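# Move the tube tray to the work bench and sort

## Task

Carry the tray from the staging bench over to the work bench, then sort its tubes by cap dot: orange-dotted tubes go in the blue rack, white-dotted ones in the green rack, each pushed fully down into its slot. No tube may ever touch the floor (instant failure). The bottles on the tray must finish upright in the tray. The tray must finish resting on the work bench with nothing overhanging its edge. One or both robots may be used. At the end every gripper must have released and the robots must have backed away; neither robot may fall or be left leaning (instant failure). Anything held in place only by a robot at the end does not count.

## Robot and tools

Robots: two identical Hello Robot Stretch 3 units, r1 and r2. Each has a two-wheel differential base (33 cm long, 34 cm wide, passive omni wheel at the rear), a lift carriage on a vertical mast, and one telescoping arm that reaches out to the robot's RIGHT side, ending in a wrist (yaw, pitch, roll) and a two-finger gripper. The base cannot strafe; to shift the gripper forward or back you drive the base. An on-the-spot turn pivots about the point between the drive wheels, 5 cm behind the front edge; with the arm in and wrist folded the swept radius is 0.28 m, larger with the wrist unfolded.

Frames: each robot reports in its own base frame (origin on the floor between the drive wheels, x ahead, y left, z up). hand_pose is in this frame, located where closed fingertips meet. Odometry frame = base frame at scene start; base_odometry counts wheel rotation only, so slip looks like travel. Heading is positive leftward, within -3.142..3.142. Only images, lidar_m and depth grids reveal where one robot sits relative to the other.

execute_actions: argument actions is a list with exactly one action object (or empty, which only returns state and images). The action maps robot names r1/r2 to an object with optional keys base, joints, contact_limits. Everything in one action starts simultaneously. base holds exactly one of: translate_m (relative drive in metres from the current spot, + forward, -1..1) or rotate_rad (relative turn in radians, + counter-clockwise/left, -3.2..3.2). joints holds absolute targets by name: lift_m 0..1.1 (arm height); arm_m 0..0.52 (extension); wrist_yaw_rad -1.345..4.42 (0 along the arm, + toward the front, 3.0 folded over the base); wrist_pitch_rad -1.57..0.451 (0 level, negative tips fingers down); wrist_roll_rad -2.911..2.911 (0 fingers side by side); gripper_m -0.089..0.179 (larger = wider; real fingertip gap is smaller, by 0.007 nearly shut to 0.025 wide open; zero gap below 0.007); head_pan_rad -3.953..1.73 (0 forward, + left, -1.57 looks along the arm); head_tilt_rad -1.53..0.419 (negative looks down). contact_limits accepts only arm_m: an effort percentage 1..100 at which the arm motion halts with contact_stop (lower is gentler, too low stops at once). Omitted joints/bases/robots may keep driving to old targets. Unknown keys or out-of-range numbers reject the whole call. cameras: list of names (r1_head_camera, r1_nav_camera, r1_wrist_camera, r2_head_camera, r2_nav_camera, r2_wrist_camera, or all); null/omitted = all, [] = none. No action runs over 15 s. If a result reports a stop, later motion calls in that same reply are skipped.

wait: seconds 0..10; commands nothing, returns the same state and images.
zoom_image: camera plus region [x0,y0,x1,y1] in pixels of that camera's latest full image, top-left origin, at most 504x504.
finished_scene: scene number; ends the scene irreversibly, so only call it once everything is settled and robots are clear.

Results: base_status/joint_status tell how each motion ended: done (for the base, wheels turned the commanded amount, even if slipping), off_target (resting away from target, may still push), contact_stop, time_out, torque_fault (old target dropped; joint holds where it stopped unless slack or off). Arm and lift go slack after a contact_stop until recommanded; a slack lift may sag under load or keep pressing. on_its_own covers uncommanded things; its 'held at' is a target, not a position. motor_effort is % of maximum, positive toward higher joint values, peak in brackets; readings carry fixed bias and noise. Wheel effort positive means pushing forward. base_tilt gives forward/right lean in degrees (few degrees of fixed bias). turned_by_wheels and turned_by_imu give turn since last result. lidar_m: 12 distances in metres from base origin, sector 1 straight ahead then counter-clockwise in 30° steps (4 left, 7 behind, 10 right), scanning a plane 17 cm up; sees table legs not tops, misses glass and thin legs, own body may block sectors 5, 6, 9, 10. wrist_depth_mm (45..1000) and head_depth_mm (280..4000, image sideways) are 7x7 median-depth grids from top left; '-' means no reading.

Gripping: command gripper_m below the object's width; release by commanding at least 0.02 above where the fingers met it. Neither the reading nor 'done' proves a grasp; check images. Overly hard squeezes get reduced by a stall guard; send a new value to re-squeeze.

Speed: 0.30 m/s and 1.9 rad/s only when stowed (lift_m < 0.30, arm_m < 0.03, wrist_yaw_rad > 2.54); otherwise 0.10 m/s and 0.63 rad/s.

Avoid: folding/unfolding the wrist except with lift_m 0.32..0.95, wrist_pitch_rad -0.4 and roll near 0 (after folding, lift may go to 0.25); yaw below -0.4 needs pitch at -0.5 or lower. Pushing into something rigid with the gripper above ~0.45 m can tip the robot; repeated pushes are worse. Driving while the hand is caught on something, or snagging furniture (especially reversing), can tip it; undo in small steps, pull the hand free, lower lift to about 0.2 if still leaning. Any firm robot-to-robot press fails the run; once bases touch, even millimetres more is too much. Two robots given equal drives can differ by up to 2.5 cm per metre, which strains a shared load. Wrist servos shut off for 10 s after sustained strain. Avoid drops, slams, tubes reaching the floor, and tipping bottles.

Each tool is called after "Emit:" as name(argument=value, ...), one argument or row to a line, values as JSON.

## Session

Emit:
execute_actions(
  actions=[],
)

Scene clock: 0.00 s.
r1.base_odometry: x=+0.000 y=+0.000 heading=+0.000 (m, m, rad; r1's odometry frame)
r1.turned_by_wheels: +0.000 (rad since the last result)
r1.turned_by_imu: +0.000 (rad since the last result)
r1.base_tilt: forward=-1.4 right=+1.7 (deg)
r1.lidar_m: 2.72 2.40 1.36 1.16 1.15 1.31 2.21 2.18 1.05 1.62 2.59 1.45
r1.head_depth_mm: 2288 3392 - - 2059 1612 2096 / 2264 3387 - - 2151 2931 2190 / 2236 3344 - - 2766 3252 2225 / 2224 3233 - - - 3095 2244 / 2196 3199 - - - 3284 2253 / 2174 3415 - - - 3339 2267 / 2161 3388 - - - 3370 2278
r1.base_status: not commanded
r1.joint_positions: lift_m=+0.481 arm_m=-0.001 wrist_yaw_rad=+2.809 wrist_pitch_rad=-0.448 wrist_roll_rad=-0.013 gripper_m=+0.037 head_pan_rad=+0.007 head_tilt_rad=+0.010
r1.joint_status: not commanded
r1.motor_effort: left_wheel=+0 right_wheel=+0 lift_m=+23 arm_m=+0 wrist_yaw_rad=+0 wrist_pitch_rad=+8 wrist_roll_rad=+0 gripper_m=+0 head_pan_rad=-1 head_tilt_rad=+2 (%)
r1.hand_pose: x=+0.0507 y=+0.0643 z=+0.4872 quat_wxyz=(+0.269, +0.701, +0.043, +0.659) (m; r1's base frame)
r1.wrist_depth_mm: - 968 - - - - - / - - - - - - - / - - - - - - - / 979 - - - - - - / 879 - 848 874 892 869 862 / 733 - 743 723 739 716 719 / 621 605 608 617 599 614 604
r2.base_odometry: x=+0.000 y=+0.000 heading=+0.000 (m, m, rad; r2's odometry frame)
r2.turned_by_wheels: +0.000 (rad since the last result)
r2.turned_by_imu: +0.000 (rad since the last result)
r2.base_tilt: forward=+0.0 right=-0.8 (deg)
r2.lidar_m: 1.28 1.22 2.65 1.56 1.94 2.17 1.16 0.97 0.96 1.08 1.75 4.05
r2.head_depth_mm: 1910 3002 - - - 2707 1883 / 1909 2978 - - - 2603 1890 / 1888 2705 - - 2143 2786 1834 / 1865 2687 - - 1948 2516 1922 / 1853 2672 - - 2043 1517 1931 / 1845 2851 - - - 1303 1969 / 1826 2805 - - - 1248 1724
r2.base_status: not commanded
r2.joint_positions: lift_m=+0.570 arm_m=+0.002 wrist_yaw_rad=+2.921 wrist_pitch_rad=-0.458 wrist_roll_rad=+0.015 gripper_m=+0.037 head_pan_rad=-0.017 head_tilt_rad=-0.014
r2.joint_status: not commanded
r2.motor_effort: left_wheel=-1 right_wheel=+0 lift_m=+34 arm_m=-1 wrist_yaw_rad=+0 wrist_pitch_rad=+4 wrist_roll_rad=+0 gripper_m=+0 head_pan_rad=+0 head_tilt_rad=+3 (%)
r2.hand_pose: x=+0.0268 y=+0.0668 z=+0.5736 quat_wxyz=(+0.237, +0.707, +0.082, +0.662) (m; r2's base frame)
r2.wrist_depth_mm: - - - - - - - / - - - - - - - / - - - - - - - / - - - - - - - / - - - - - - - / 913 871 - 886 908 866 863 / 784 777 - 755 739 755 751
pictures: r1_head_camera (sideways: a quarter turn clockwise sets it upright), r1_nav_camera (sideways: a quarter turn counterclockwise sets it upright), r1_wrist_camera, r2_head_camera (sideways: a quarter turn clockwise sets it upright), r2_nav_camera (sideways: a quarter turn counterclockwise sets it upright), r2_wrist_camera
Images, in order (width x height): r1_head_camera 896x504, r1_nav_camera 672x504, r1_wrist_camera 644x364, r2_head_camera 896x504, r2_nav_camera 672x504, r2_wrist_camera 644x364.

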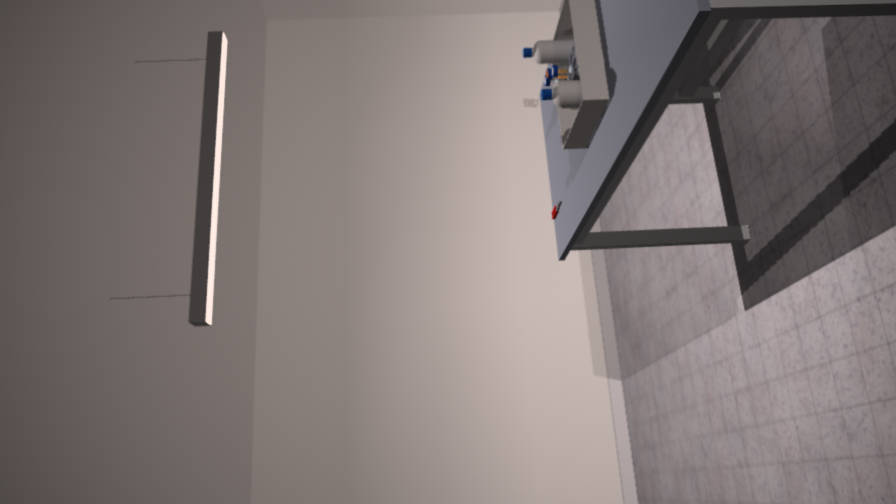

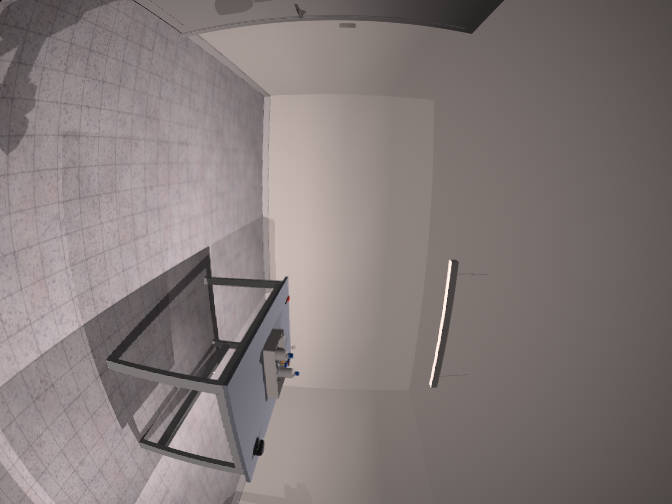

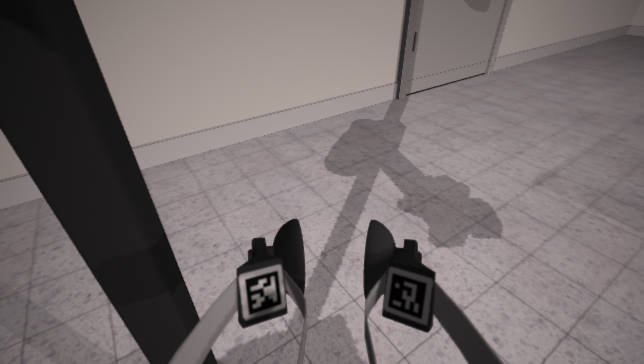

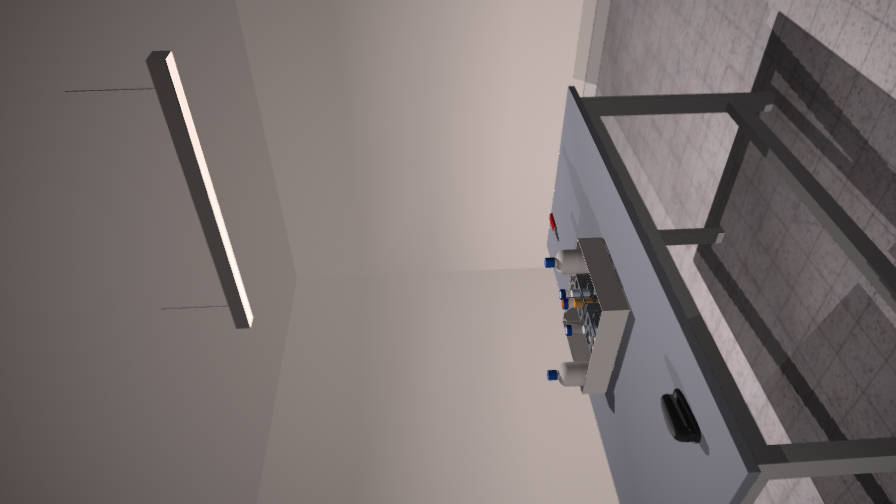

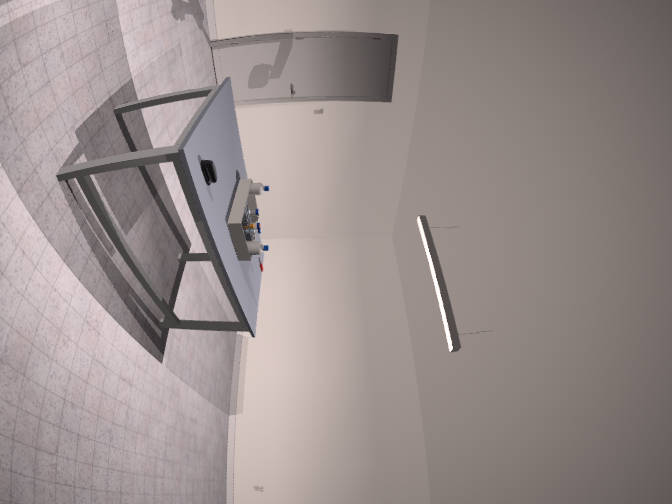

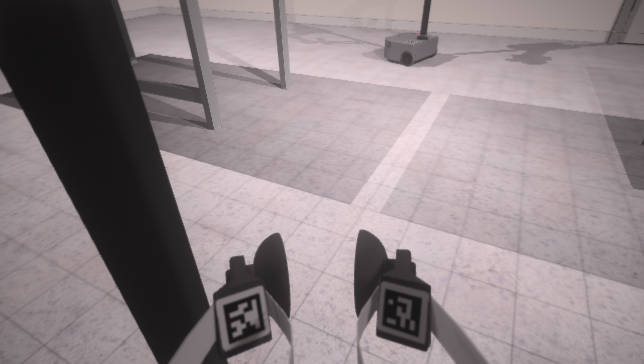

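Emit:
execute_actions(
  actions=[
    {"r1":{"base":{"rotate_rad":0.27},"joints":{"lift_m":0.28,"head_pan_rad":-2.3,"head_tilt_rad":-0.5}},"r2":{"base":{"rotate_rad":-0.71},"joints":{"lift_m":0.28,"head_pan_rad":0.8,"head_tilt_rad":-0.5}}},
  ],
  cameras=["r1_head_camera","r1_nav_camera","r2_head_camera","r2_nav_camera"],
)

Scene clock: 7.27 s.
r1.base_odometry: x=+0.000 y=+0.000 heading=+0.270 (m, m, rad; r1's odometry frame)
r1.turned_by_wheels: +0.270 (rad since the last result)
r1.turned_by_imu: +0.270 (rad since the last result)
r1.base_tilt: forward=-1.4 right=+1.6 (deg)
r1.lidar_m: 4.65 1.67 1.21 1.15 1.19 1.60 4.06 2.18 1.05 2.53 1.91 1.45
r1.head_depth_mm: - - 3084 2407 1933 1553 1307 / - - 1835 2524 1942 1565 1311 / - - 1590 2545 1942 1563 1312 / - - 1498 2440 1948 1568 1320 / - - 1502 2251 1887 1532 1319 / - - 1440 1207 1839 1575 1320 / 3621 3906 1522 2491 1911 1595 1318
r1.base_status: done
r1.joint_positions: lift_m=+0.280 arm_m=-0.001 wrist_yaw_rad=+2.809 wrist_pitch_rad=-0.449 wrist_roll_rad=-0.013 gripper_m=+0.037 head_pan_rad=-2.293 head_tilt_rad=-0.494
r1.joint_status: all done
r1.motor_effort: left_wheel=-3(8) right_wheel=+2(5) lift_m=+19(21) arm_m=+0(0) wrist_yaw_rad=+1(1) wrist_pitch_rad=+8(8) wrist_roll_rad=+0(0) gripper_m=+0(0) head_pan_rad=-4(41) head_tilt_rad=-3(43) (%)
r1.hand_pose: x=+0.0507 y=+0.0642 z=+0.2861 quat_wxyz=(+0.269, +0.701, +0.043, +0.659) (m; r1's base frame)
r1.wrist_depth_mm: - 970 - - - - - / - - - - - - - / - 944 974 950 949 923 932 / 687 734 717 715 702 706 715 / 580 - 575 574 589 572 563 / 491 - 499 479 492 481 476 / 435 - - 415 402 409 411
r2.base_odometry: x=+0.000 y=+0.000 heading=-0.710 (m, m, rad; r2's odometry frame)
r2.turned_by_wheels: -0.710 (rad since the last result)
r2.turned_by_imu: -0.698 (rad since the last result)
r2.base_tilt: forward=+0.1 right=-0.6 (deg)
r2.lidar_m: 4.05 1.48 1.22 2.65 1.57 1.56 3.48 1.34 0.99 0.96 1.01 1.40
r2.head_depth_mm: 3631 - 3298 2354 1852 1466 1216 / - - 3104 2381 1871 1474 1216 / - - 1793 2518 1854 1475 1230 / - - 1669 2536 1818 1476 1227 / - - 1676 2455 1824 1492 1237 / 3643 - 1683 1345 1763 1505 1243 / 3298 3575 1708 2335 1918 1498 1248
r2.base_status: done
r2.joint_positions: lift_m=+0.281 arm_m=+0.002 wrist_yaw_rad=+2.921 wrist_pitch_rad=-0.459 wrist_roll_rad=+0.015 gripper_m=+0.037 head_pan_rad=+0.793 head_tilt_rad=-0.494
r2.joint_status: all done
r2.motor_effort: left_wheel=+1(4) right_wheel=-2(4) lift_m=+20(31) arm_m=-1(1) wrist_yaw_rad=+0(0) wrist_pitch_rad=+4(4) wrist_roll_rad=+0(0) gripper_m=+0(0) head_pan_rad=+5(50) head_tilt_rad=-3(37) (%)
r2.hand_pose: x=+0.0268 y=+0.0668 z=+0.2842 quat_wxyz=(+0.237, +0.707, +0.082, +0.662) (m; r2's base frame)
r2.wrist_depth_mm: - - - - - - - / - - - - - - - / - - - 967 964 934 926 / 778 - 753 745 745 726 723 / 622 - 622 611 608 600 594 / 522 506 - 531 525 510 504 / 469 - - 444 428 438 434
pictures: r1_head_camera (sideways: a quarter turn clockwise sets it upright), r1_nav_camera (sideways: a quarter turn counterclockwise sets it upright), r2_head_camera (sideways: a quarter turn clockwise sets it upright), r2_nav_camera (sideways: a quarter turn counterclockwise sets it upright)
camera_calibration (this result's frames):
r1_head_camera: T_world_to_cam=[[0.373964, 0.334371, -0.86507, 1.14058], [0.70536, -0.708163, 0.0312, -0.0432224], [-0.602178, -0.621853, -0.500679, 0.616396], [0, 0, 0, 1]] pos_world=[-0.024867, -0.028676, 1.29664]
r1_nav_camera: T_world_to_cam=[[-0.31073, -0.409644, 0.857694, -1.07461], [-0.790495, 0.612438, 0.00612169, 0.0474226], [-0.527792, -0.676101, -0.514124, 0.627785], [0, 0, 0, 1]] pos_world=[0.0349146, -0.0448031, 1.24415]
r2_head_camera: T_world_to_cam=[[-0.384009, -0.361097, -0.849792, 1.13289], [-0.697526, 0.716479, 0.0107524, -0.0135334], [0.604975, 0.596881, -0.527009, 0.639102], [0, 0, 0, 1]] pos_world=[0.0389582, 0.0373117, 1.29968]
r2_nav_camera: T_world_to_cam=[[0.328863, 0.314901, 0.890329, -1.12088], [0.684874, -0.728646, 0.00474111, 0.0470822], [0.650228, 0.608204, -0.455293, 0.54686], [0, 0, 0, 1]] pos_world=[-0.0192111, 0.0546711, 1.24671]
Images, in order (width x height): r1_head_camera 896x504, r1_nav_camera 672x504, r2_head_camera 896x504, r2_nav_camera 672x504.

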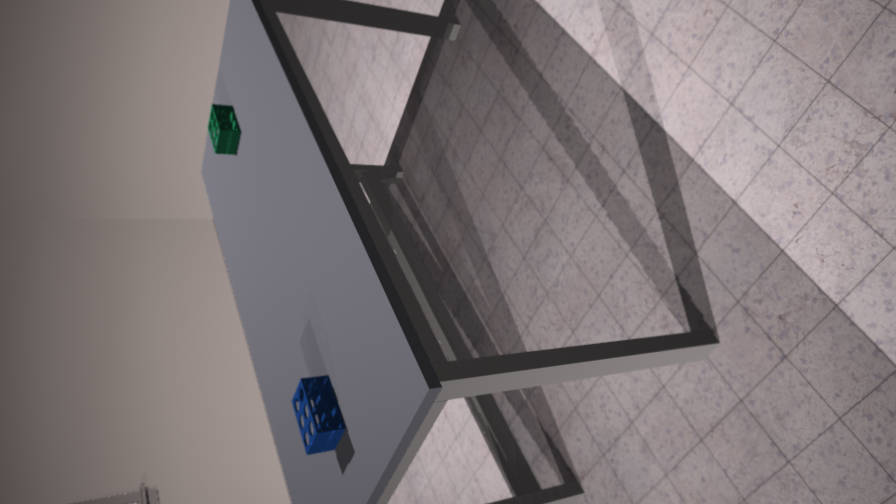

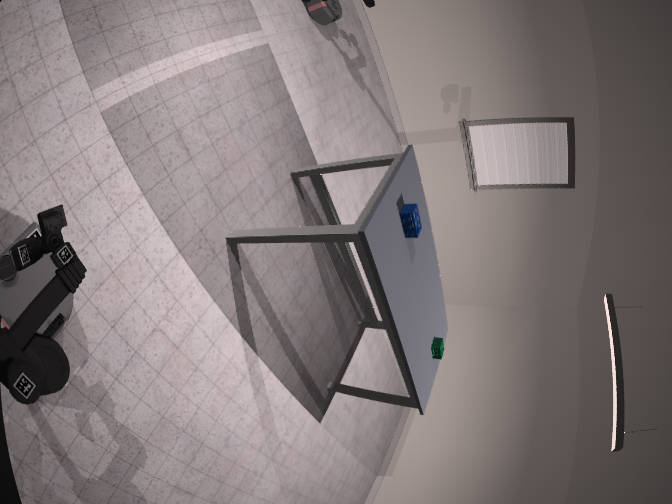

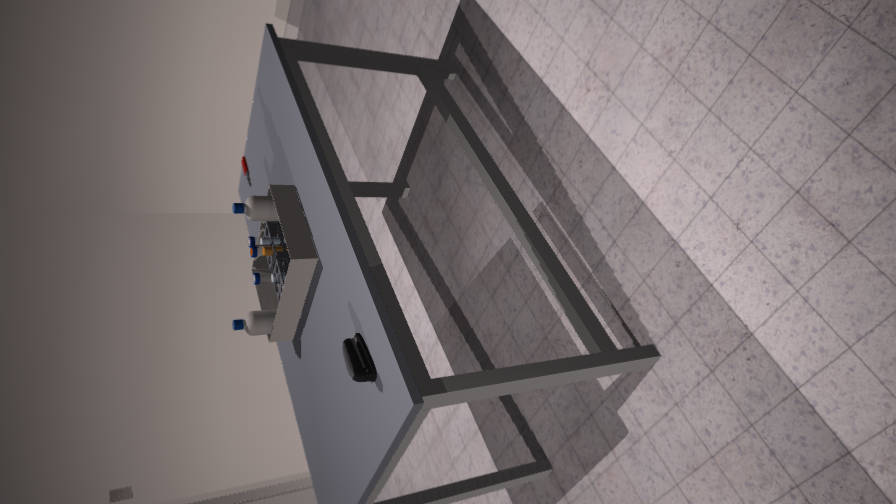

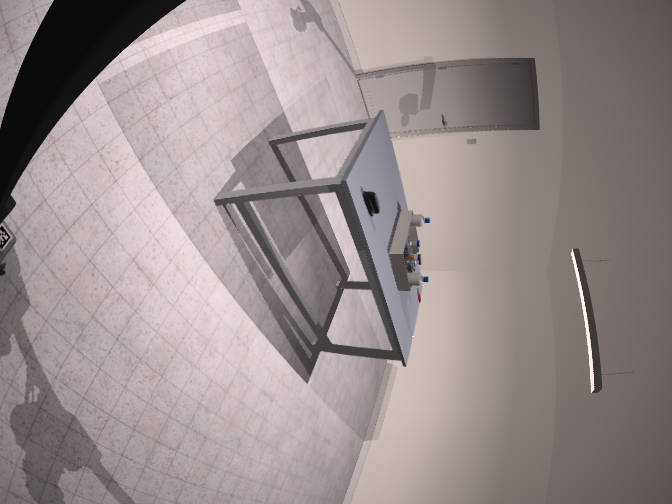

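Emit:
execute_actions(
  actions=[
    {"r1":{"base":{"rotate_rad":-0.25}},"r2":{"base":{"rotate_rad":0.48}}},
  ],
  cameras=[],
)

Emit:
execute_actions(
  actions=[
    {"r1":{"base":{"translate_m":1}},"r2":{"base":{"translate_m":0.75}}},
  ],
  cameras=[],
)

Emit:
execute_actions(
  actions=[
    {"r1":{"base":{"translate_m":0.97},"joints":{"head_pan_rad":-1.57,"head_tilt_rad":-0.8}},"r2":{"base":{"translate_m":0.73},"joints":{"head_pan_rad":-1.57,"head_tilt_rad":-0.8}}},
  ],
  cameras=[],
)

Emit:
execute_actions(
  actions=[
    {"r1":{"base":{"rotate_rad":0.27}},"r2":{"base":{"rotate_rad":2.64}}},
  ],
  cameras=["r1_head_camera","r1_nav_camera","r2_head_camera","r2_nav_camera"],
)

Scene clock: 9.67 s.
r1.base_odometry: x=+0.000 y=+0.000 heading=+0.020 (m, m, rad; r1's odometry frame)
r1.turned_by_wheels: -0.250 (rad since the last result)
r1.turned_by_imu: -0.248 (rad since the last result)
r1.base_tilt: forward=-1.4 right=+1.7 (deg)
r1.lidar_m: 2.72 2.31 1.34 1.15 1.16 1.33 2.29 2.18 1.05 1.63 2.56 1.45
r1.head_depth_mm: 3643 3948 3634 2509 1924 1567 1312 / 3807 - 3649 2527 1932 1563 1316 / - - 3433 2466 1935 1564 1312 / - - 3109 2536 1943 1569 1317 / - - 1726 2573 1954 1574 1326 / - - 1516 2452 1964 1577 1319 / - - 1526 2125 1958 1460 1325
r1.base_status: done
r1.joint_positions: lift_m=+0.280 arm_m=-0.001 wrist_yaw_rad=+2.809 wrist_pitch_rad=-0.449 wrist_roll_rad=-0.013 gripper_m=+0.037 head_pan_rad=-2.293 head_tilt_rad=-0.494
r1.joint_status: not commanded
r1.motor_effort: left_wheel=+3(11) right_wheel=-2(6) lift_m=+20(19) arm_m=+1(0) wrist_yaw_rad=+1(0) wrist_pitch_rad=+8(8) wrist_roll_rad=+0(0) gripper_m=+0(0) head_pan_rad=-3(4) head_tilt_rad=-3(4) (%)
r1.hand_pose: x=+0.0507 y=+0.0642 z=+0.2860 quat_wxyz=(+0.269, +0.701, +0.043, +0.659) (m; r1's base frame)
r1.wrist_depth_mm: - 957 - - - - - / - - - - - - - / - 951 939 941 922 898 937 / 704 723 715 715 705 705 686 / 580 - 580 571 599 574 571 / 486 - 498 481 498 478 473 / 435 - - 416 399 413 409
r2.base_odometry: x=+0.000 y=+0.000 heading=-0.230 (m, m, rad; r2's odometry frame)
r2.turned_by_wheels: +0.480 (rad since the last result)
r2.turned_by_imu: +0.469 (rad since the last result)
r2.base_tilt: forward=-0.1 right=-0.7 (deg)
r2.lidar_m: 1.56 1.22 2.66 2.04 1.56 4.15 1.41 1.01 0.96 0.99 1.33 3.37
r2.head_depth_mm: 3524 - 1593 2334 1778 1469 1220 / 3397 3771 1606 1373 1676 1478 1218 / 3360 3575 1762 2512 1857 1475 1227 / 3226 3413 3644 2444 1867 1481 1233 / 3110 3410 3638 2586 1884 1486 1233 / 3019 3324 3561 2569 1892 1495 1239 / 2950 3218 3519 2585 1908 1508 1240
r2.base_status: done
r2.joint_positions: lift_m=+0.281 arm_m=+0.002 wrist_yaw_rad=+2.921 wrist_pitch_rad=-0.459 wrist_roll_rad=+0.015 gripper_m=+0.037 head_pan_rad=+0.793 head_tilt_rad=-0.495
r2.joint_status: not commanded
r2.motor_effort: left_wheel=-3(7) right_wheel=+2(6) lift_m=+20(20) arm_m=-1(2) wrist_yaw_rad=+0(0) wrist_pitch_rad=+4(4) wrist_roll_rad=+0(0) gripper_m=+0(0) head_pan_rad=+4(4) head_tilt_rad=-3(3) (%)
r2.hand_pose: x=+0.0268 y=+0.0668 z=+0.2842 quat_wxyz=(+0.237, +0.707, +0.082, +0.662) (m; r2's base frame)
r2.wrist_depth_mm: - - - - - - - / - - - - - - - / - - 990 968 953 956 934 / 773 - 755 754 747 737 729 / 624 - 624 611 601 606 594 / 525 505 - 530 526 505 507 / 466 - - 443 431 439 436
pictures: none
No camera images: the call's "cameras" was empty. Leave "cameras" out to get every camera's image.

Scene clock: 14.83 s.
r1.base_odometry: x=+1.000 y=+0.020 heading=+0.020 (m, m, rad; r1's odometry frame)
r1.turned_by_wheels: +0.000 (rad since the last result)
r1.turned_by_imu: +0.001 (rad since the last result)
r1.base_tilt: forward=-1.5 right=+1.6 (deg)
r1.lidar_m: 1.73 2.90 1.63 1.42 1.42 1.64 2.82 1.66 1.98 3.31 0.64 1.44
r1.head_depth_mm: - - 3371 2501 1926 1555 1305 / - 2637 3422 2543 1925 1563 1306 / - 2634 1815 2438 1942 1566 1313 / - - 3008 2562 1937 1572 1309 / - - 3119 2349 1957 1578 1318 / - - 3461 2559 1970 1578 1320 / - - 3765 2552 1959 1588 1325
r1.base_status: done
r1.joint_positions: lift_m=+0.280 arm_m=-0.001 wrist_yaw_rad=+2.809 wrist_pitch_rad=-0.449 wrist_roll_rad=-0.013 gripper_m=+0.037 head_pan_rad=-2.293 head_tilt_rad=-0.494
r1.joint_status: not commanded
r1.motor_effort: left_wheel=+3(13) right_wheel=-2(4) lift_m=+20(20) arm_m=+0(0) wrist_yaw_rad=+0(1) wrist_pitch_rad=+9(9) wrist_roll_rad=+0(0) gripper_m=+1(0) head_pan_rad=-3(3) head_tilt_rad=-4(3) (%)
r1.hand_pose: x=+0.0507 y=+0.0642 z=+0.2859 quat_wxyz=(+0.269, +0.701, +0.043, +0.658) (m; r1's base frame)
r1.wrist_depth_mm: - - - - - - - / - - - - - - - / - 969 937 939 938 932 933 / 691 720 710 704 701 718 705 / 577 - 578 578 597 576 573 / 489 - 499 477 497 473 470 / 435 - - 419 399 412 411
r2.base_odometry: x=+0.730 y=-0.171 heading=-0.230 (m, m, rad; r2's odometry frame)
r2.turned_by_wheels: +0.000 (rad since the last result)
r2.turned_by_imu: -0.003 (rad since the last result)
r2.base_tilt: forward=+0.0 right=-0.6 (deg)
r2.lidar_m: 1.04 0.75 0.71 3.52 1.92 2.53 1.93 1.38 1.32 1.36 1.81 3.41
r2.head_depth_mm: 3287 3498 1592 1040 1776 1379 1214 / 3134 3463 1433 1047 1737 1481 1221 / 2983 3333 1414 1055 1677 1476 1226 / 2921 3202 3447 1061 1694 1488 1204 / 2849 3094 3281 1071 878 1488 1174 / 2749 2995 3238 1077 854 1376 1212 / 2669 2915 3166 1207 1708 1510 1246
r2.base_status: done
r2.joint_positions: lift_m=+0.281 arm_m=+0.002 wrist_yaw_rad=+2.921 wrist_pitch_rad=-0.459 wrist_roll_rad=+0.015 gripper_m=+0.037 head_pan_rad=+0.793 head_tilt_rad=-0.495
r2.joint_status: not commanded
r2.motor_effort: left_wheel=-2(6) right_wheel=+2(5) lift_m=+20(20) arm_m=-2(1) wrist_yaw_rad=+0(0) wrist_pitch_rad=+4(4) wrist_roll_rad=+0(0) gripper_m=+0(0) head_pan_rad=+3(4) head_tilt_rad=-3(3) (%)
r2.hand_pose: x=+0.0268 y=+0.0668 z=+0.2841 quat_wxyz=(+0.237, +0.707, +0.082, +0.662) (m; r2's base frame)
r2.wrist_depth_mm: - - - - - - - / - - - - 757 - - / - - 978 982 914 902 863 / 774 - 758 745 747 735 725 / 625 - 611 612 603 603 597 / 528 507 - 532 527 511 507 / 464 - - 443 430 439 435
pictures: none
No camera images: the call's "cameras" was empty. Leave "cameras" out to get every camera's image.

Scene clock: 19.90 s.
r1.base_odometry: x=+1.970 y=+0.040 heading=+0.020 (m, m, rad; r1's odometry frame)
r1.turned_by_wheels: +0.000 (rad since the last result)
r1.turned_by_imu: +0.001 (rad since the last result)
r1.base_tilt: forward=-1.4 right=+1.7 (deg)
r1.lidar_m: 0.77 2.77 1.96 1.66 1.66 1.94 3.34 0.78 0.80 1.00 1.00 0.80
r1.head_depth_mm: 3305 1046 843 702 1439 1304 1155 / 3221 1052 842 703 1410 1304 1160 / 3079 1052 843 702 642 1305 1168 / 3087 1054 843 686 628 1312 1177 / 2966 1054 626 671 601 1309 1160 / 2762 1055 770 664 602 1284 1161 / 2782 1591 774 656 603 1271 1160
r1.base_status: done
r1.joint_positions: lift_m=+0.280 arm_m=-0.001 wrist_yaw_rad=+2.809 wrist_pitch_rad=-0.449 wrist_roll_rad=-0.013 gripper_m=+0.037 head_pan_rad=-1.577 head_tilt_rad=-0.790
r1.joint_status: all done
r1.motor_effort: left_wheel=+3(15) right_wheel=-2(4) lift_m=+20(20) arm_m=+1(0) wrist_yaw_rad=+1(0) wrist_pitch_rad=+9(9) wrist_roll_rad=+0(1) gripper_m=+0(0) head_pan_rad=+3(44) head_tilt_rad=-6(37) (%)
r1.hand_pose: x=+0.0507 y=+0.0641 z=+0.2859 quat_wxyz=(+0.269, +0.701, +0.043, +0.658) (m; r1's base frame)
r1.wrist_depth_mm: - - - - - - - / - - - - - - - / - 958 932 957 958 903 937 / 704 718 711 727 710 700 706 / 589 - 577 568 586 575 568 / 484 - 501 482 495 475 471 / 441 - - 415 401 406 405
r2.base_odometry: x=+1.441 y=-0.338 heading=-0.230 (m, m, rad; r2's odometry frame)
r2.turned_by_wheels: +0.000 (rad since the last result)
r2.turned_by_imu: -0.003 (rad since the last result)
r2.base_tilt: forward=+0.0 right=-0.8 (deg)
r2.lidar_m: 0.55 0.39 0.37 0.39 0.52 2.45 2.42 1.73 1.65 1.71 2.28 2.80
r2.head_depth_mm: 1376 1554 1775 1712 1440 1251 1085 / 1447 1627 1904 1721 1441 1240 1087 / 1514 1730 1992 1734 1451 1247 1106 / 1589 1844 2059 1729 1462 1251 1120 / 1682 1966 2166 1743 1440 1258 1095 / 1773 2094 2158 1745 1463 1253 1093 / 1885 2243 2162 1745 1465 1258 1106
r2.base_status: done
r2.joint_positions: lift_m=+0.281 arm_m=+0.002 wrist_yaw_rad=+2.921 wrist_pitch_rad=-0.459 wrist_roll_rad=+0.015 gripper_m=+0.037 head_pan_rad=-1.563 head_tilt_rad=-0.791
r2.joint_status: all done
r2.motor_effort: left_wheel=-2(4) right_wheel=+1(6) lift_m=+20(20) arm_m=-1(2) wrist_yaw_rad=+0(0) wrist_pitch_rad=+4(4) wrist_roll_rad=+0(0) gripper_m=+1(1) head_pan_rad=-4(51) head_tilt_rad=-5(30) (%)
r2.hand_pose: x=+0.0268 y=+0.0668 z=+0.2841 quat_wxyz=(+0.237, +0.707, +0.082, +0.662) (m; r2's base frame)
r2.wrist_depth_mm: - - - - - - - / - - - - - - - / - - 553 982 943 926 929 / 711 - 694 522 475 446 424 / 627 - 623 610 603 593 576 / 525 509 - 527 527 504 504 / 464 - - 444 430 438 437
pictures: none
No camera images: the call's "cameras" was empty. Leave "cameras" out to get every camera's image.

Scene clock: 22.80 s.
r1.base_odometry: x=+1.970 y=+0.040 heading=+0.290 (m, m, rad; r1's odometry frame)
r1.turned_by_wheels: +0.270 (rad since the last result)
r1.turned_by_imu: +0.269 (rad since the last result)
r1.base_tilt: forward=-1.4 right=+1.6 (deg)
r1.lidar_m: 2.77 2.39 1.74 1.66 1.72 2.38 2.49 0.78 1.03 1.00 1.03 0.77
r1.head_depth_mm: 2983 1050 841 699 613 1304 1158 / 2938 1049 794 682 613 1305 1162 / 2910 944 675 670 614 1304 1173 / 2899 1051 787 670 614 1306 1182 / 2787 910 773 670 602 1307 1162 / 2861 889 773 671 603 1309 1162 / 2839 1058 845 703 604 1313 1158
r1.base_status: done
r1.joint_positions: lift_m=+0.280 arm_m=-0.001 wrist_yaw_rad=+2.809 wrist_pitch_rad=-0.449 wrist_roll_rad=-0.013 gripper_m=+0.037 head_pan_rad=-1.577 head_tilt_rad=-0.790
r1.joint_status: not commanded
r1.motor_effort: left_wheel=-3(9) right_wheel=+2(7) lift_m=+20(20) arm_m=+0(0) wrist_yaw_rad=+0(1) wrist_pitch_rad=+9(9) wrist_roll_rad=+0(0) gripper_m=+0(0) head_pan_rad=+3(4) head_tilt_rad=-6(6) (%)
r1.hand_pose: x=+0.0507 y=+0.0641 z=+0.2859 quat_wxyz=(+0.269, +0.701, +0.043, +0.658) (m; r1's base frame)
r1.wrist_depth_mm: - - - - - - - / - - - - - - - / - 977 961 944 924 916 924 / 692 726 721 713 713 710 688 / 581 - 585 571 591 572 566 / 486 - 505 484 493 477 476 / 440 - - 414 398 412 412
r2.base_odometry: x=+1.441 y=-0.338 heading=+2.410 (m, m, rad; r2's odometry frame)
r2.turned_by_wheels: +2.640 (rad since the last result)
r2.turned_by_imu: +2.583 (rad since the last result)
r2.base_tilt: forward=+0.0 right=-0.7 (deg)
r2.lidar_m: 2.45 2.45 1.74 1.66 1.70 2.26 2.80 0.56 0.39 0.37 0.39 0.51
r2.head_depth_mm: 2674 2788 874 705 620 1247 1092 / 2687 2825 843 688 618 1243 1092 / 2628 2807 743 682 624 1243 1116 / 2591 2837 807 690 610 1256 1121 / 2548 1419 817 692 608 1248 1103 / 2610 2777 859 697 612 1256 1100 / 2592 2781 891 718 615 1269 1102
r2.base_status: done
r2.joint_positions: lift_m=+0.281 arm_m=+0.002 wrist_yaw_rad=+2.921 wrist_pitch_rad=-0.459 wrist_roll_rad=+0.015 gripper_m=+0.037 head_pan_rad=-1.563 head_tilt_rad=-0.791
r2.joint_status: not commanded
r2.motor_effort: left_wheel=-3(7) right_wheel=+2(7) lift_m=+20(20) arm_m=-1(1) wrist_yaw_rad=+0(0) wrist_pitch_rad=+5(4) wrist_roll_rad=+1(0) gripper_m=+0(0) head_pan_rad=-3(4) head_tilt_rad=-5(5) (%)
r2.hand_pose: x=+0.0268 y=+0.0668 z=+0.2841 quat_wxyz=(+0.237, +0.707, +0.082, +0.662) (m; r2's base frame)
r2.wrist_depth_mm: - - - - - - - / - - - - - - - / - - 967 968 953 945 934 / 778 - 757 761 737 737 723 / 629 - 617 609 599 599 592 / 523 503 - 529 522 503 505 / 465 - - 442 429 438 437
pictures: r1_head_camera (sideways: a quarter turn clockwise sets it upright), r1_nav_camera (sideways: a quarter turn counterclockwise sets it upright), r2_head_camera (sideways: a quarter turn clockwise sets it upright), r2_nav_camera (sideways: a quarter turn counterclockwise sets it upright)
camera_calibration (this result's frames):
r1_head_camera: T_world_to_cam=[[0.0640986, 0.728831, -0.681686, 0.90342], [0.996925, -0.0776218, 0.0107502, -0.0183694], [-0.0450787, -0.680279, -0.731565, 0.913346], [0, 0, 0, 1]] pos_world=[0.00157747, -0.0385357, 1.28422]
r1_nav_camera: T_world_to_cam=[[0.0330303, -0.741323, 0.670335, -0.832486], [-0.998364, -0.0557913, -0.0125058, 0.0729403], [0.0466697, -0.668825, -0.741953, 0.920645], [0, 0, 0, 1]] pos_world=[0.057352, 0.00267935, 1.24203]
r2_head_camera: T_world_to_cam=[[0.0145266, 0.752411, -0.658534, 0.881168], [0.999869, -0.0156377, 0.00418916, -0.01534], [-0.00714599, -0.658508, -0.75254, 0.936204], [0, 0, 0, 1]] pos_world=[0.00922768, -0.0467425, 1.28487]
r2_nav_camera: T_world_to_cam=[[-0.00808739, -0.695742, 0.718246, -0.894482], [-0.999487, 0.0278873, 0.0157594, 0.0430162], [-0.0309945, -0.71775, -0.695611, 0.863659], [0, 0, 0, 1]] pos_world=[0.0625288, -0.00363726, 1.24255]
Images, in order (width x height): r1_head_camera 896x504, r1_nav_camera 672x504, r2_head_camera 896x504, r2_nav_camera 672x504.

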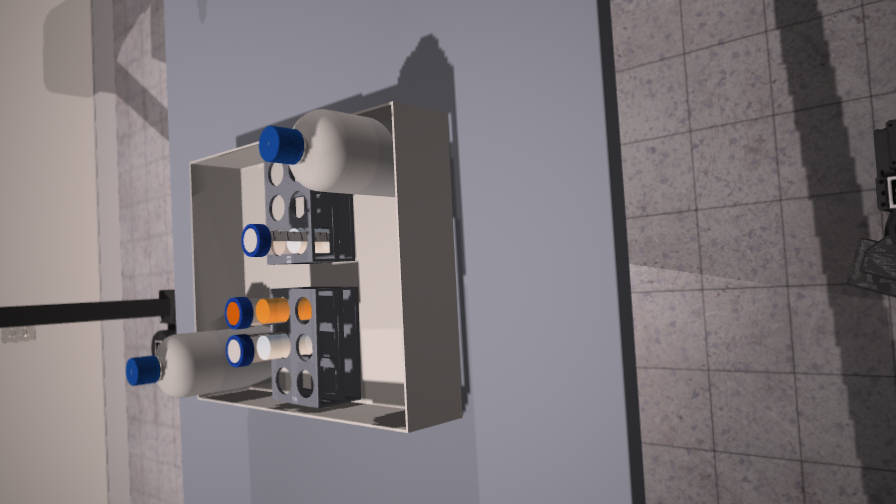

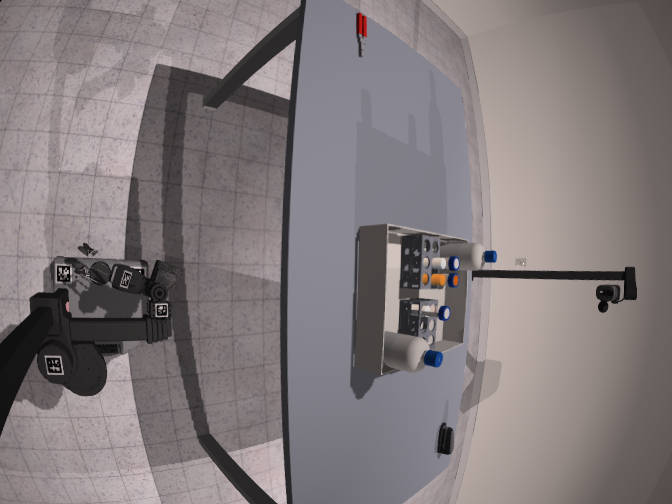

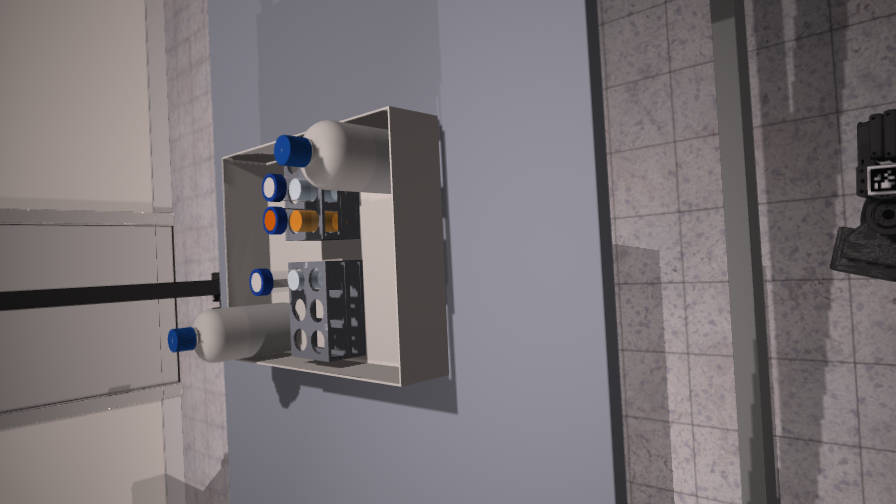

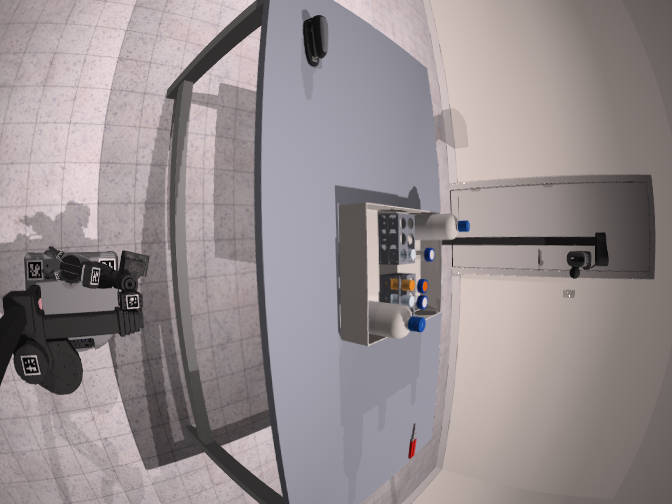

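Emit:
execute_actions(
  actions=[
    {"r1":{"base":{"rotate_rad":0.004},"joints":{"lift_m":0.93,"wrist_pitch_rad":-0.4}},"r2":{"base":{"rotate_rad":0.04},"joints":{"lift_m":0.93,"wrist_pitch_rad":-0.4}}},
  ],
  cameras=[],
)

Emit:
execute_actions(
  actions=[
    {"r1":{"joints":{"wrist_yaw_rad":0}},"r2":{"joints":{"wrist_yaw_rad":0}}},
  ],
  cameras=[],
)

Emit:
execute_actions(
  actions=[
    {"r1":{"joints":{"lift_m":1.08,"wrist_pitch_rad":-1.57,"wrist_roll_rad":-1.57,"gripper_m":0.06,"arm_m":0.2}},"r2":{"joints":{"lift_m":1.08,"wrist_pitch_rad":-1.57,"wrist_roll_rad":-1.57,"gripper_m":0.06,"arm_m":0.2}}},
  ],
)

Scene clock: 30.17 s.
r1.base_odometry: x=+1.970 y=+0.040 heading=+0.294 (m, m, rad; r1's odometry frame)
r1.turned_by_wheels: +0.004 (rad since the last result)
r1.turned_by_imu: +0.005 (rad since the last result)
r1.base_tilt: forward=-1.5 right=+1.7 (deg)
r1.lidar_m: 2.77 2.39 1.74 1.66 1.73 2.38 2.49 0.78 1.04 1.00 1.03 0.77
r1.head_depth_mm: 2961 1050 841 - - 1278 1155 / 2947 1052 795 678 - 1285 1159 / 2932 943 773 675 - - - / 2919 1054 784 684 - - - / 2822 910 776 680 - 1284 1181 / 2842 954 772 672 616 1302 1162 / 2846 1057 842 702 603 1315 1159
r1.base_status: done
r1.joint_positions: lift_m=+0.930 arm_m=-0.001 wrist_yaw_rad=+2.809 wrist_pitch_rad=-0.420 wrist_roll_rad=-0.013 gripper_m=+0.037 head_pan_rad=-1.577 head_tilt_rad=-0.790
r1.joint_status: all done
r1.motor_effort: left_wheel=-3(9) right_wheel=+2(6) lift_m=+26(27) arm_m=+0(0) wrist_yaw_rad=+0(0) wrist_pitch_rad=+11(13) wrist_roll_rad=+0(0) gripper_m=+0(1) head_pan_rad=+4(3) head_tilt_rad=-6(6) (%)
r1.hand_pose: x=+0.0519 y=+0.0677 z=+0.9421 quat_wxyz=(+0.260, +0.702, +0.033, +0.662) (m; r1's base frame)
r1.wrist_depth_mm: - - - - - - - / - - - - - - - / - - - - - - - / - - - - - - - / - - - - - - - / - - - - - - - / - - - - - - -
r2.base_odometry: x=+1.441 y=-0.338 heading=+2.450 (m, m, rad; r2's odometry frame)
r2.turned_by_wheels: +0.040 (rad since the last result)
r2.turned_by_imu: +0.037 (rad since the last result)
r2.base_tilt: forward=-0.1 right=-0.9 (deg)
r2.lidar_m: 2.45 2.36 1.72 1.66 1.72 2.35 2.80 0.54 0.39 0.37 0.39 0.53
r2.head_depth_mm: 2617 2739 870 756 - 1107 1090 / 2668 2769 793 685 - 1197 1105 / 2618 2837 772 682 - - - / 2492 2705 838 690 - 1229 - / 2609 2733 858 693 - 1229 1099 / 2588 2804 891 715 614 1255 1101 / 2616 2843 892 720 613 1252 1103
r2.base_status: done
r2.joint_positions: lift_m=+0.929 arm_m=+0.002 wrist_yaw_rad=+2.921 wrist_pitch_rad=-0.419 wrist_roll_rad=+0.015 gripper_m=+0.037 head_pan_rad=-1.563 head_tilt_rad=-0.791
r2.joint_status: all done
r2.motor_effort: left_wheel=-2(7) right_wheel=+2(6) lift_m=+48(50) arm_m=-1(2) wrist_yaw_rad=+0(0) wrist_pitch_rad=+5(6) wrist_roll_rad=+0(0) gripper_m=+0(0) head_pan_rad=-3(4) head_tilt_rad=-5(5) (%)
r2.hand_pose: x=+0.0279 y=+0.0719 z=+0.9420 quat_wxyz=(+0.223, +0.708, +0.068, +0.666) (m; r2's base frame)
r2.wrist_depth_mm: - - - - - - - / - - - - - - - / - - - - - - - / - - - - - - - / - - - - - - - / - - - - - - - / - - - - - - -
pictures: none
No camera images: the call's "cameras" was empty. Leave "cameras" out to get every camera's image.

Scene clock: 32.63 s.
r1.base_odometry: x=+1.970 y=+0.040 heading=+0.294 (m, m, rad; r1's odometry frame)
r1.turned_by_wheels: +0.000 (rad since the last result)
r1.turned_by_imu: +0.000 (rad since the last result)
r1.base_tilt: forward=-1.4 right=+1.6 (deg)
r1.lidar_m: 2.76 2.37 1.74 1.66 1.72 2.39 2.50 0.78 1.03 1.00 1.03 0.77
r1.head_depth_mm: 2971 1051 840 - - - 1144 / 2959 1053 795 678 - - 1142 / 2880 943 771 - - - 1145 / 2863 1054 782 - - 1312 1157 / 2766 908 776 669 602 1311 1157 / 2860 951 773 671 603 1303 1165 / 2831 1057 845 700 602 1309 1159
r1.base_status: not commanded
r1.joint_positions: lift_m=+0.930 arm_m=-0.001 wrist_yaw_rad=+0.003 wrist_pitch_rad=-0.420 wrist_roll_rad=-0.013 gripper_m=+0.037 head_pan_rad=-1.577 head_tilt_rad=-0.790
r1.joint_status: all done
r1.motor_effort: left_wheel=-3(3) right_wheel=+3(2) lift_m=+26(26) arm_m=+0(0) wrist_yaw_rad=-2(2) wrist_pitch_rad=+11(12) wrist_roll_rad=+1(1) gripper_m=+0(0) head_pan_rad=+4(2) head_tilt_rad=-6(6) (%)
r1.hand_pose: x=-0.0209 y=-0.3683 z=+0.9421 quat_wxyz=(+0.696, +0.149, -0.687, -0.146) (m; r1's base frame)
r1.wrist_depth_mm: - - - - - - - / - - - - - - - / 759 730 692 595 586 720 692 / 552 555 485 486 311 545 540 / 438 433 343 341 327 429 429 / 362 360 356 347 344 359 353 / 307 308 299 308 295 305 305
r2.base_odometry: x=+1.441 y=-0.338 heading=+2.450 (m, m, rad; r2's odometry frame)
r2.turned_by_wheels: +0.000 (rad since the last result)
r2.turned_by_imu: -0.001 (rad since the last result)
r2.base_tilt: forward=-0.2 right=-0.8 (deg)
r2.lidar_m: 2.45 2.35 1.72 1.66 1.71 2.35 2.81 0.53 0.39 0.37 0.39 0.53
r2.head_depth_mm: 2615 2761 874 758 - - 1061 / 2614 2765 791 688 - - 1068 / 2629 2808 773 - - - 1077 / 2453 2678 839 698 609 1232 1096 / 2575 2720 857 694 610 1252 1101 / 2599 2813 887 714 613 1254 1095 / 2597 2813 890 717 614 1259 1099
r2.base_status: not commanded
r2.joint_positions: lift_m=+0.929 arm_m=+0.002 wrist_yaw_rad=+0.004 wrist_pitch_rad=-0.419 wrist_roll_rad=+0.015 gripper_m=+0.037 head_pan_rad=-1.563 head_tilt_rad=-0.791
r2.joint_status: all done
r2.motor_effort: left_wheel=-3(3) right_wheel=+2(1) lift_m=+48(48) arm_m=-1(1) wrist_yaw_rad=-4(6) wrist_pitch_rad=+5(5) wrist_roll_rad=+0(0) gripper_m=+0(0) head_pan_rad=-4(3) head_tilt_rad=-5(5) (%)
r2.hand_pose: x=-0.0207 y=-0.3713 z=+0.9420 quat_wxyz=(+0.687, +0.147, -0.696, -0.147) (m; r2's base frame)
r2.wrist_depth_mm: - - - - - - - / - - - - - - - / 817 807 690 580 482 758 748 / 603 596 534 527 369 576 569 / 478 475 379 383 379 460 458 / 400 393 392 389 399 385 380 / 342 338 321 333 321 330 330
pictures: none
No camera images: the call's "cameras" was empty. Leave "cameras" out to get every camera's image.

Scene clock: 35.37 s.
r1.base_odometry: x=+1.970 y=+0.040 heading=+0.294 (m, m, rad; r1's odometry frame)
r1.turned_by_wheels: +0.000 (rad since the last result)
r1.turned_by_imu: +0.000 (rad since the last result)
r1.base_tilt: forward=-1.4 right=+1.6 (deg)
r1.lidar_m: 2.76 2.38 1.74 1.66 1.72 2.39 2.50 0.78 1.03 0.99 1.03 0.77
r1.head_depth_mm: 3015 1051 841 700 614 1299 1153 / 2997 1011 794 680 614 1302 1159 / - - 646 671 613 1307 1156 / - - 825 686 615 1311 1163 / 2804 925 775 670 601 1314 1163 / 2859 - 773 671 604 1310 1162 / 2852 1055 843 703 603 1306 1161
r1.base_status: not commanded
r1.joint_positions: lift_m=+1.080 arm_m=+0.200 wrist_yaw_rad=+0.001 wrist_pitch_rad=-1.547 wrist_roll_rad=-1.567 gripper_m=+0.060 head_pan_rad=-1.577 head_tilt_rad=-0.790
r1.joint_status: all done
joint sent to its limit — the command would take r1.wrist_pitch_rad past its lower limit, so that joint was sent only as far as its limit.
r1.motor_effort: left_wheel=-3(3) right_wheel=+2(2) lift_m=+26(27) arm_m=+4(5) wrist_yaw_rad=+0(2) wrist_pitch_rad=-6(11) wrist_roll_rad=-2(1) gripper_m=+0(76) head_pan_rad=+3(3) head_tilt_rad=-5(6) (%)
r1.hand_pose: x=-0.0214 y=-0.3266 z=+0.9618 quat_wxyz=(+0.715, +0.699, -0.001, -0.001) (m; r1's base frame)
r1.wrist_depth_mm: - - - - 331 324 297 / - - - - 337 331 330 / - - - - 341 335 337 / - - - - 353 346 344 / - - - - 357 350 354 / - - - - - 307 289 / - - - - 375 314 229
r2.base_odometry: x=+1.441 y=-0.338 heading=+2.450 (m, m, rad; r2's odometry frame)
r2.turned_by_wheels: +0.000 (rad since the last result)
r2.turned_by_imu: -0.001 (rad since the last result)
r2.base_tilt: forward=+0.0 right=-0.8 (deg)
r2.lidar_m: 2.44 2.36 1.72 1.66 1.72 2.35 2.80 0.53 0.39 0.37 0.39 0.53
r2.head_depth_mm: - 2779 870 705 618 1245 1086 / - 2888 735 677 621 1246 1090 / - - 664 680 622 1246 1092 / 1905 2128 815 692 617 1250 1096 / 2597 2829 814 692 609 1254 1100 / 2609 2830 859 715 612 1254 1094 / 2583 2806 892 718 613 1261 1103
r2.base_status: not commanded
r2.joint_positions: lift_m=+1.079 arm_m=+0.200 wrist_yaw_rad=+0.001 wrist_pitch_rad=-1.559 wrist_roll_rad=-1.564 gripper_m=+0.060 head_pan_rad=-1.563 head_tilt_rad=-0.791
r2.joint_status: all done
joint sent to its limit — the command would take r2.wrist_pitch_rad past its lower limit, so that joint was sent only as far as its limit.
r2.motor_effort: left_wheel=-3(2) right_wheel=+2(1) lift_m=+48(49) arm_m=+1(4) wrist_yaw_rad=-1(4) wrist_pitch_rad=-2(4) wrist_roll_rad=-2(4) gripper_m=+0(86) head_pan_rad=-3(3) head_tilt_rad=-6(5) (%)
r2.hand_pose: x=-0.0214 y=-0.3237 z=+0.9617 quat_wxyz=(+0.711, +0.703, -0.002, -0.002) (m; r2's base frame)
r2.wrist_depth_mm: - - - - 344 349 346 / - - - - 350 351 352 / - - - - 356 357 357 / - - - - 364 365 366 / - - - - 370 372 373 / - - - - - 377 310 / - - - - 387 384 290
pictures: r1_head_camera (sideways: a quarter turn clockwise sets it upright), r1_nav_camera (sideways: a quarter turn counterclockwise sets it upright), r1_wrist_camera, r2_head_camera (sideways: a quarter turn clockwise sets it upright), r2_nav_camera (sideways: a quarter turn counterclockwise sets it upright), r2_wrist_camera
camera_calibration (this result's frames):
r1_head_camera: T_world_to_cam=[[0.064099, 0.728884, -0.68163, 0.903347], [0.996925, -0.0776228, 0.0107447, -0.0183623], [-0.0450784, -0.680223, -0.731618, 0.913414], [0, 0, 0, 1]] pos_world=[0.00157747, -0.0385344, 1.28422]
r1_nav_camera: T_world_to_cam=[[0.0330299, -0.741374, 0.670278, -0.832411], [-0.998364, -0.0557902, -0.0125106, 0.0729465], [0.04667, -0.668768, -0.742004, 0.920711], [0, 0, 0, 1]] pos_world=[0.057352, 0.00268394, 1.24203]
r1_wrist_camera: T_world_to_cam=[[0.00044044, -0.999988, 0.00488219, -0.325643], [-0.990076, 0.00025004, 0.140532, -0.11745], [-0.140532, -0.00489564, -0.990064, 1.11031], [0, 0, 0, 1]] pos_world=[0.039893, -0.320174, 1.11737]
r2_head_camera: T_world_to_cam=[[0.0145269, 0.752436, -0.658505, 0.881131], [0.999869, -0.0156385, 0.00418829, -0.0153388], [-0.00714659, -0.65848, -0.752564, 0.936236], [0, 0, 0, 1]] pos_world=[0.00922765, -0.0467418, 1.28487]
r2_nav_camera: T_world_to_cam=[[-0.0080876, -0.695769, 0.71822, -0.894448], [-0.999487, 0.0278873, 0.0157608, 0.0430145], [-0.0309951, -0.717724, -0.695638, 0.863694], [0, 0, 0, 1]] pos_world=[0.0625287, -0.00363506, 1.24255]
r2_wrist_camera: T_world_to_cam=[[-0.0492023, -0.99838, 0.0285671, -0.348405], [-0.988317, 0.0527973, 0.142974, -0.104528], [-0.14425, -0.0211988, -0.989314, 1.09896], [0, 0, 0, 1]] pos_world=[0.0380758, -0.319026, 1.11211]
Images, in order (width x height): r1_head_camera 896x504, r1_nav_camera 672x504, r1_wrist_camera 644x364, r2_head_camera 896x504, r2_nav_camera 672x504, r2_wrist_camera 644x364.

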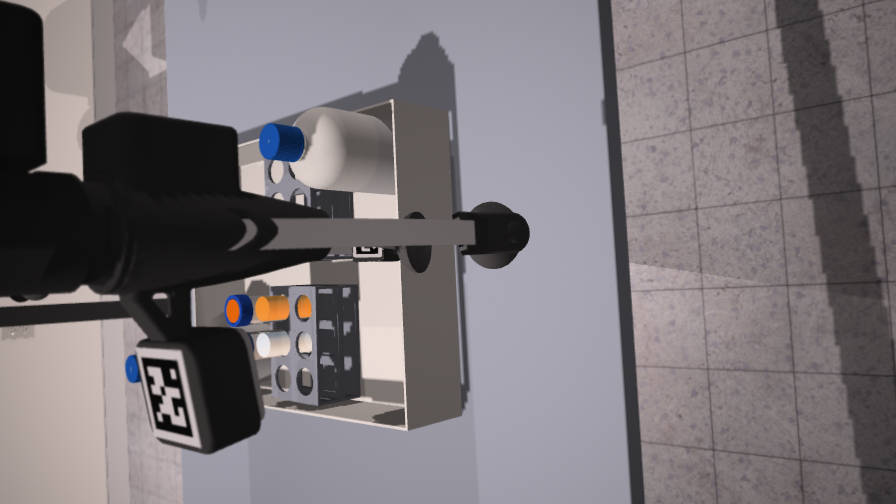

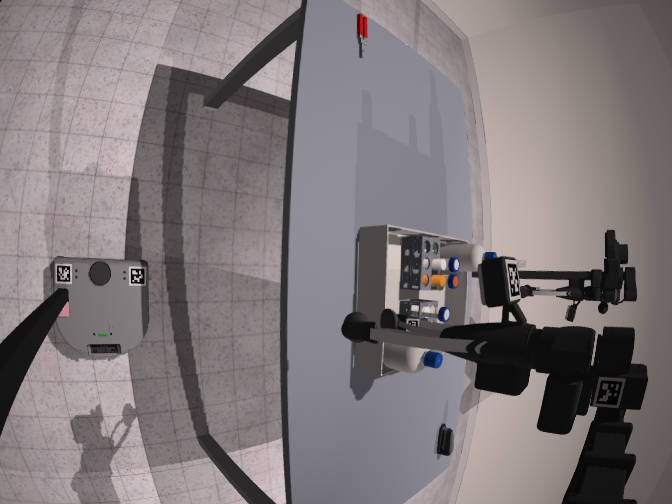

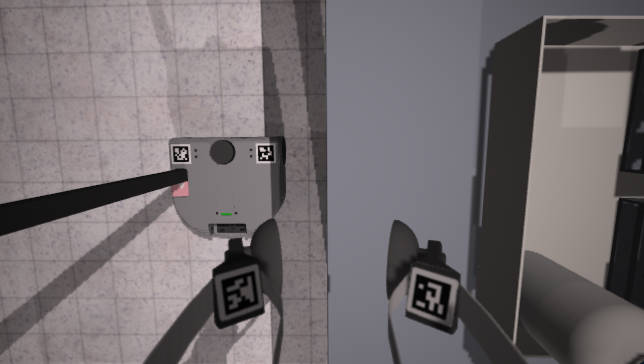

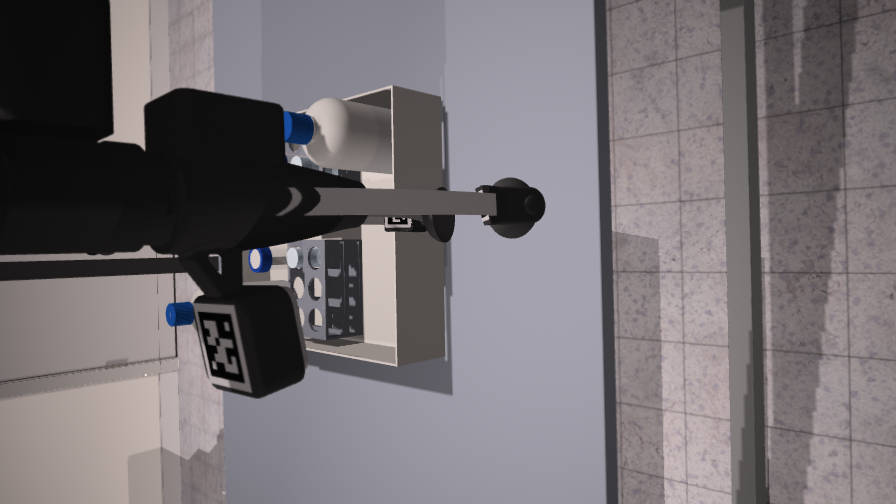

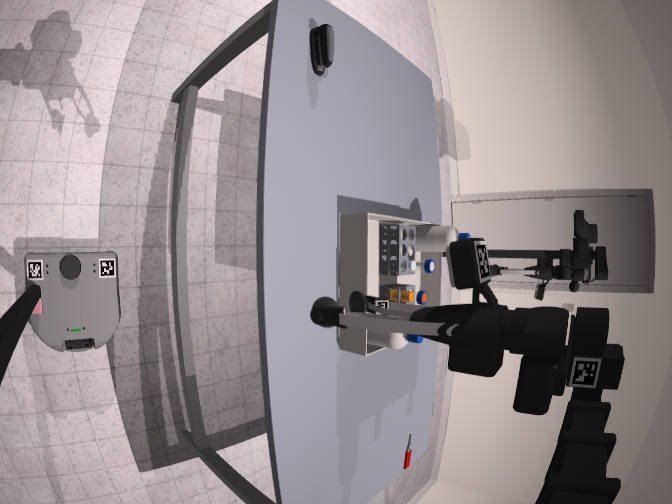

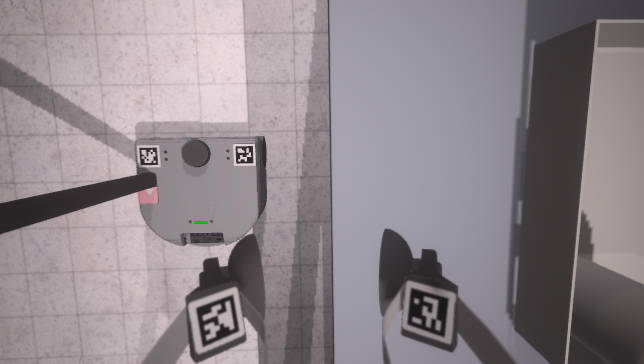

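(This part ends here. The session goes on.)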